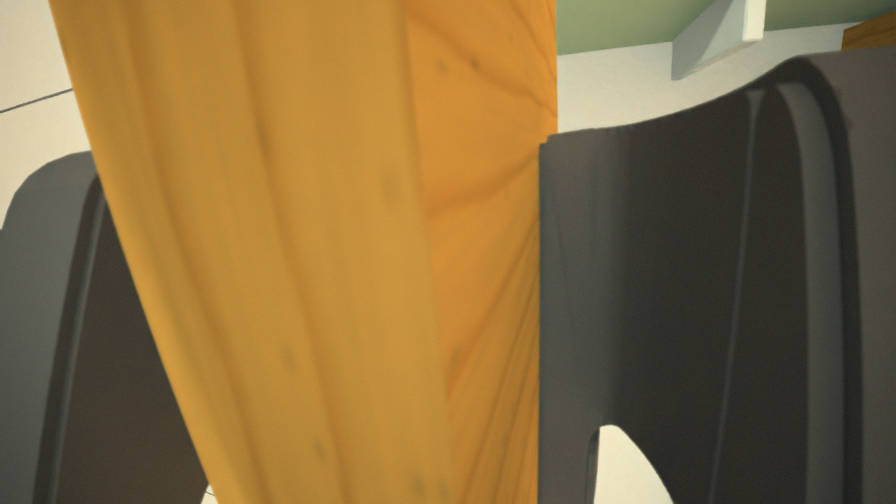

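Request:
execute_actions:
  actions:
    - {"rows":[[0.006,0,0,0.005,0,0,0.001,-1,0.006,0,0,0.005,0.002,0,0.001,-1],[0.012,0.002,0,0.009,0,0,-0.003,-1,0.012,-0.001,0,0.009,0.002,0,-0.003,-1],[0.023,0.004,0,0.016,0,0,-0.01,-1,0.024,-0.003,0,0.016,0.002,0,-0.01,-1],[0.035,0.007,0,0.024,0,0,-0.018,-1,0.037,-0.005,0,0.024,0.002,0,-0.018,-1],[0.05,0.01,0,0.034,0,0,-0.027,-1,0.052,-0.007,0,0.033,0.002,0,-0.027,-1],[0.065,0.013,0,0.043,0,0,-0.036,-1,0.068,-0.009,0,0.042,0.002,0,-0.036,-1],[0.08,0.017,0,0.053,0,0,-0.046,-1,0.084,-0.011,0,0.051,0.002,0,-0.046,-1],[0.095,0.02,0,0.062,0,0,-0.055,-1,0.099,-0.013,0,0.06,0.002,0,-0.055,-1],[0.107,0.023,0,0.07,0,0,-0.063,-1,0.112,-0.015,0,0.068,0.002,0,-0.063,-1],[0.118,0.025,0,0.077,0,0,-0.07,-1,0.124,-0.017,0,0.075,0.002,0,-0.07,-1],[0.124,0.027,0,0.081,0,0,-0.074,-1,0.13,-0.018,0,0.078,0.002,0,-0.074,-1],[0.127,0.027,0,0.083,0,0,-0.0755,-1,0.133,-0.018,0,0.08,0.002,0,-0.075,-1]]}

Request:
execute_actions:
  actions:
    - {"steps":8}

Request:
execute_actions:
  actions:
    - {"rows":[[0.007,0,0,-0.003,0,0,0.005,-1,0.007,0,0,-0.003,0.002,0,0.005,-1],[0.015,0.002,-0.001,-0.009,0,0,0.006,-1,0.015,-0.001,0.001,-0.009,0.002,0,0.006,-1],[0.03,0.004,-0.002,-0.021,0,0,0.007,-1,0.03,-0.003,0.002,-0.021,0.002,0,0.007,-1],[0.046,0.007,-0.004,-0.034,0,0,0.009,-1,0.046,-0.005,0.003,-0.034,0.002,0,0.009,-1],[0.066,0.011,-0.006,-0.05,0,0,0.011,-1,0.066,-0.008,0.005,-0.05,0.002,0,0.011,-1],[0.086,0.014,-0.008,-0.066,0,0,0.013,-1,0.086,-0.01,0.006,-0.066,0.002,0,0.013,-1],[0.105,0.017,-0.009,-0.082,0,0,0.015,-1,0.105,-0.013,0.007,-0.082,0.002,0,0.015,-1],[0.125,0.021,-0.011,-0.098,0,0,0.017,-1,0.125,-0.016,0.009,-0.098,0.002,0,0.017,-1],[0.141,0.024,-0.013,-0.111,0,0,0.019,-1,0.141,-0.018,0.01,-0.111,0.002,0,0.019,-1],[0.156,0.026,-0.014,-0.123,0,0,0.02,-1,0.156,-0.02,0.011,-0.123,0.002,0,0.02,-1],[0.164,0.028,-0.015,-0.13,0,0,0.021,-1,0.164,-0.021,0.012,-0.13,0.002,0,0.021,-1],[0.167,0.028,-0.015,-0.132,0,0,0.0215,-1,0.167,-0.021,0.012,-0.132,0.002,0,0.0215,-1]]}

Request:
execute_actions:
  actions:
    - {"steps":10}

Scene clock: 16.67 s of 9600.00 s.
left_arm: end_effector_position=(+0.3397, +0.2200, +0.6153) grip_measured=-0.76 end_effector_quat_wxyz=(+0.454, +0.444, +0.539, +0.553) | right_arm: end_effector_position=(+0.3426, -0.1029, +0.6183) grip_measured=-0.76 end_effector_quat_wxyz=(+0.536, -0.530, +0.458, -0.471)
Joint positions: left_arm=[ 0.057  0.01   0.2    2.177  1.572  0.006 -0.64   0.018] | right_arm=[ 0.071 -0.009 -0.147  2.185  1.56  -0.002 -0.668  0.018]
Joint velocities: left_arm=[ 0.033  0.011 -0.007  0.071  0.007 -0.007 -0.286 -0.   ] | right_arm=[ 0.077 -0.077 -0.012  0.071  0.007  0.022 -0.271  0.   ]
Motor temperatures (°C, as the motors report them): left_arm=[27 24 26 26 28 28 27] | right_arm=[27 27 28 29 26 24 28]
Steps of this call (steps 1 to 15: the robot went on to your last target; steps 16 to 20: nothing new was sent; steps 21 to 32: the first 12 steps of this action). Readings (joint positions):
21: left_arm=[-0.064 -0.014 0.200 2.048 1.572 0.004 -0.408] | right_arm=[-0.056 0.007 -0.147 2.063 1.558 -0.003 -0.435]
22: left_arm=[-0.062 -0.014 0.200 2.050 1.572 0.004 -0.417] | right_arm=[-0.053 0.007 -0.147 2.065 1.559 -0.003 -0.443]
24: left_arm=[-0.041 -0.011 0.200 2.070 1.572 0.005 -0.455] | right_arm=[-0.031 0.006 -0.147 2.086 1.559 -0.003 -0.481]
28: left_arm=[0.027 0.003 0.200 2.143 1.572 0.006 -0.553] | right_arm=[0.038 -0.004 -0.147 2.152 1.560 -0.003 -0.582]
32: the state above

Scene clock: 16.93 s of 9600.00 s.
left_arm: end_effector_position=(+0.3397, +0.2200, +0.6125) grip_measured=-0.76 end_effector_quat_wxyz=(+0.450, +0.448, +0.544, +0.548) | right_arm: end_effector_position=(+0.3425, -0.1029, +0.6159) grip_measured=-0.76 end_effector_quat_wxyz=(+0.532, -0.535, +0.461, -0.467)
Joint positions: left_arm=[ 0.057  0.01   0.2    2.177  1.572  0.006 -0.659  0.018] | right_arm=[ 0.071 -0.009 -0.147  2.186  1.56  -0.002 -0.684  0.018]
Joint velocities: left_arm=[-0.143  0.011 -0.012  0.012 -0.037 -0.051  0.007 -0.   ] | right_arm=[-0.165 -0.055 -0.007 -0.002 -0.037  0.051 -0.037  0.   ]
Motor temperatures (°C, as the motors report them): left_arm=[27 24 26 26 28 28 27] | right_arm=[27 27 28 29 26 24 28]
Kept back: nothing.
Steps of this call (steps 1 to 3: the last 3 steps of your previous action; steps 4 to 8: the robot went on to your last target). Readings (joint positions):
1: left_arm=[0.057 0.010 0.200 2.177 1.572 0.006 -0.647] | right_arm=[0.071 -0.009 -0.147 2.186 1.560 -0.002 -0.674]
2: left_arm=[0.057 0.010 0.200 2.177 1.572 0.006 -0.654] | right_arm=[0.071 -0.009 -0.147 2.186 1.560 -0.002 -0.679]
4: left_arm=[0.057 0.010 0.200 2.177 1.572 0.006 -0.658] | right_arm=[0.071 -0.009 -0.147 2.186 1.560 -0.002 -0.683]
8: the state above

Scene clock: 17.33 s of 9600.00 s.
left_arm: end_effector_position=(+0.3820, +0.2213, +0.6074) grip_measured=-0.76 end_effector_quat_wxyz=(+0.454, +0.454, +0.542, +0.543) | right_arm: end_effector_position=(+0.3845, -0.1022, +0.6115) grip_measured=-0.76 end_effector_quat_wxyz=(+0.528, -0.533, +0.466, -0.469)
Joint positions: left_arm=[ 0.216  0.036  0.178  1.963  1.57   0.006 -0.611  0.018] | right_arm=[ 0.23  -0.027 -0.129  1.973  1.564 -0.001 -0.636  0.018]
Joint velocities: left_arm=[-0.033  0.077 -0.007 -0.007 -0.022 -0.022  0.051 -0.   ] | right_arm=[ 0.011 -0.011  0.002 -0.032 -0.037  0.007  0.11  -0.   ]
Motor temperatures (°C, as the motors report them): left_arm=[27 24 26 26 28 28 27] | right_arm=[27 27 28 29 26 24 28]
Steps of this call (steps 1 to 12: the first 12 steps of this action). Readings (joint positions):
1: left_arm=[0.058 0.010 0.200 2.175 1.572 0.007 -0.659] | right_arm=[0.072 -0.009 -0.147 2.183 1.561 -0.002 -0.683]
2: left_arm=[0.064 0.010 0.200 2.167 1.572 0.007 -0.657] | right_arm=[0.078 -0.009 -0.147 2.174 1.561 -0.002 -0.682]
4: left_arm=[0.096 0.015 0.196 2.125 1.572 0.007 -0.653] | right_arm=[0.111 -0.011 -0.144 2.134 1.562 -0.002 -0.676]
8: left_arm=[0.173 0.029 0.186 2.022 1.570 0.006 -0.629] | right_arm=[0.188 -0.022 -0.135 2.032 1.563 -0.002 -0.653]
12: the state above

Scene clock: 17.67 s of 9600.00 s.
left_arm: end_effector_position=(+0.3820, +0.2214, +0.6081) grip_measured=-0.76 end_effector_quat_wxyz=(+0.455, +0.453, +0.541, +0.544) | right_arm: end_effector_position=(+0.3845, -0.1022, +0.6121) grip_measured=-0.76 end_effector_quat_wxyz=(+0.529, -0.532, +0.465, -0.470)
Joint positions: left_arm=[ 0.216  0.036  0.178  1.963  1.57   0.006 -0.607  0.018] | right_arm=[ 0.23  -0.027 -0.129  1.973  1.564 -0.001 -0.632  0.018]
Joint velocities: left_arm=[ 0.055 -0.033 -0.002  0.002  0.007  0.022  0.022  0.   ] | right_arm=[-0.033 -0.033  0.007 -0.002 -0.066 -0.037  0.007 -0.   ]
Motor temperatures (°C, as the motors report them): left_arm=[27 24 26 26 28 28 27] | right_arm=[27 27 28 29 26 24 28]
Kept back: nothing.
Steps of this call (steps 1 to 3: the last 3 steps of your previous action; steps 4 to 10: the robot went on to your last target). Readings (joint positions):
1: left_arm=[0.216 0.036 0.178 1.963 1.570 0.006 -0.609] | right_arm=[0.230 -0.027 -0.129 1.973 1.564 -0.001 -0.634]
2: left_arm=[0.216 0.036 0.178 1.963 1.570 0.006 -0.608] | right_arm=[0.230 -0.027 -0.129 1.973 1.564 -0.001 -0.633]
4: left_arm=[0.216 0.036 0.178 1.963 1.570 0.006 -0.607] | right_arm=[0.230 -0.027 -0.129 1.973 1.564 -0.001 -0.633]
8: left_arm=[0.216 0.036 0.178 1.963 1.570 0.006 -0.607] | right_arm=[0.230 -0.027 -0.129 1.973 1.564 -0.001 -0.632]
10: the state above


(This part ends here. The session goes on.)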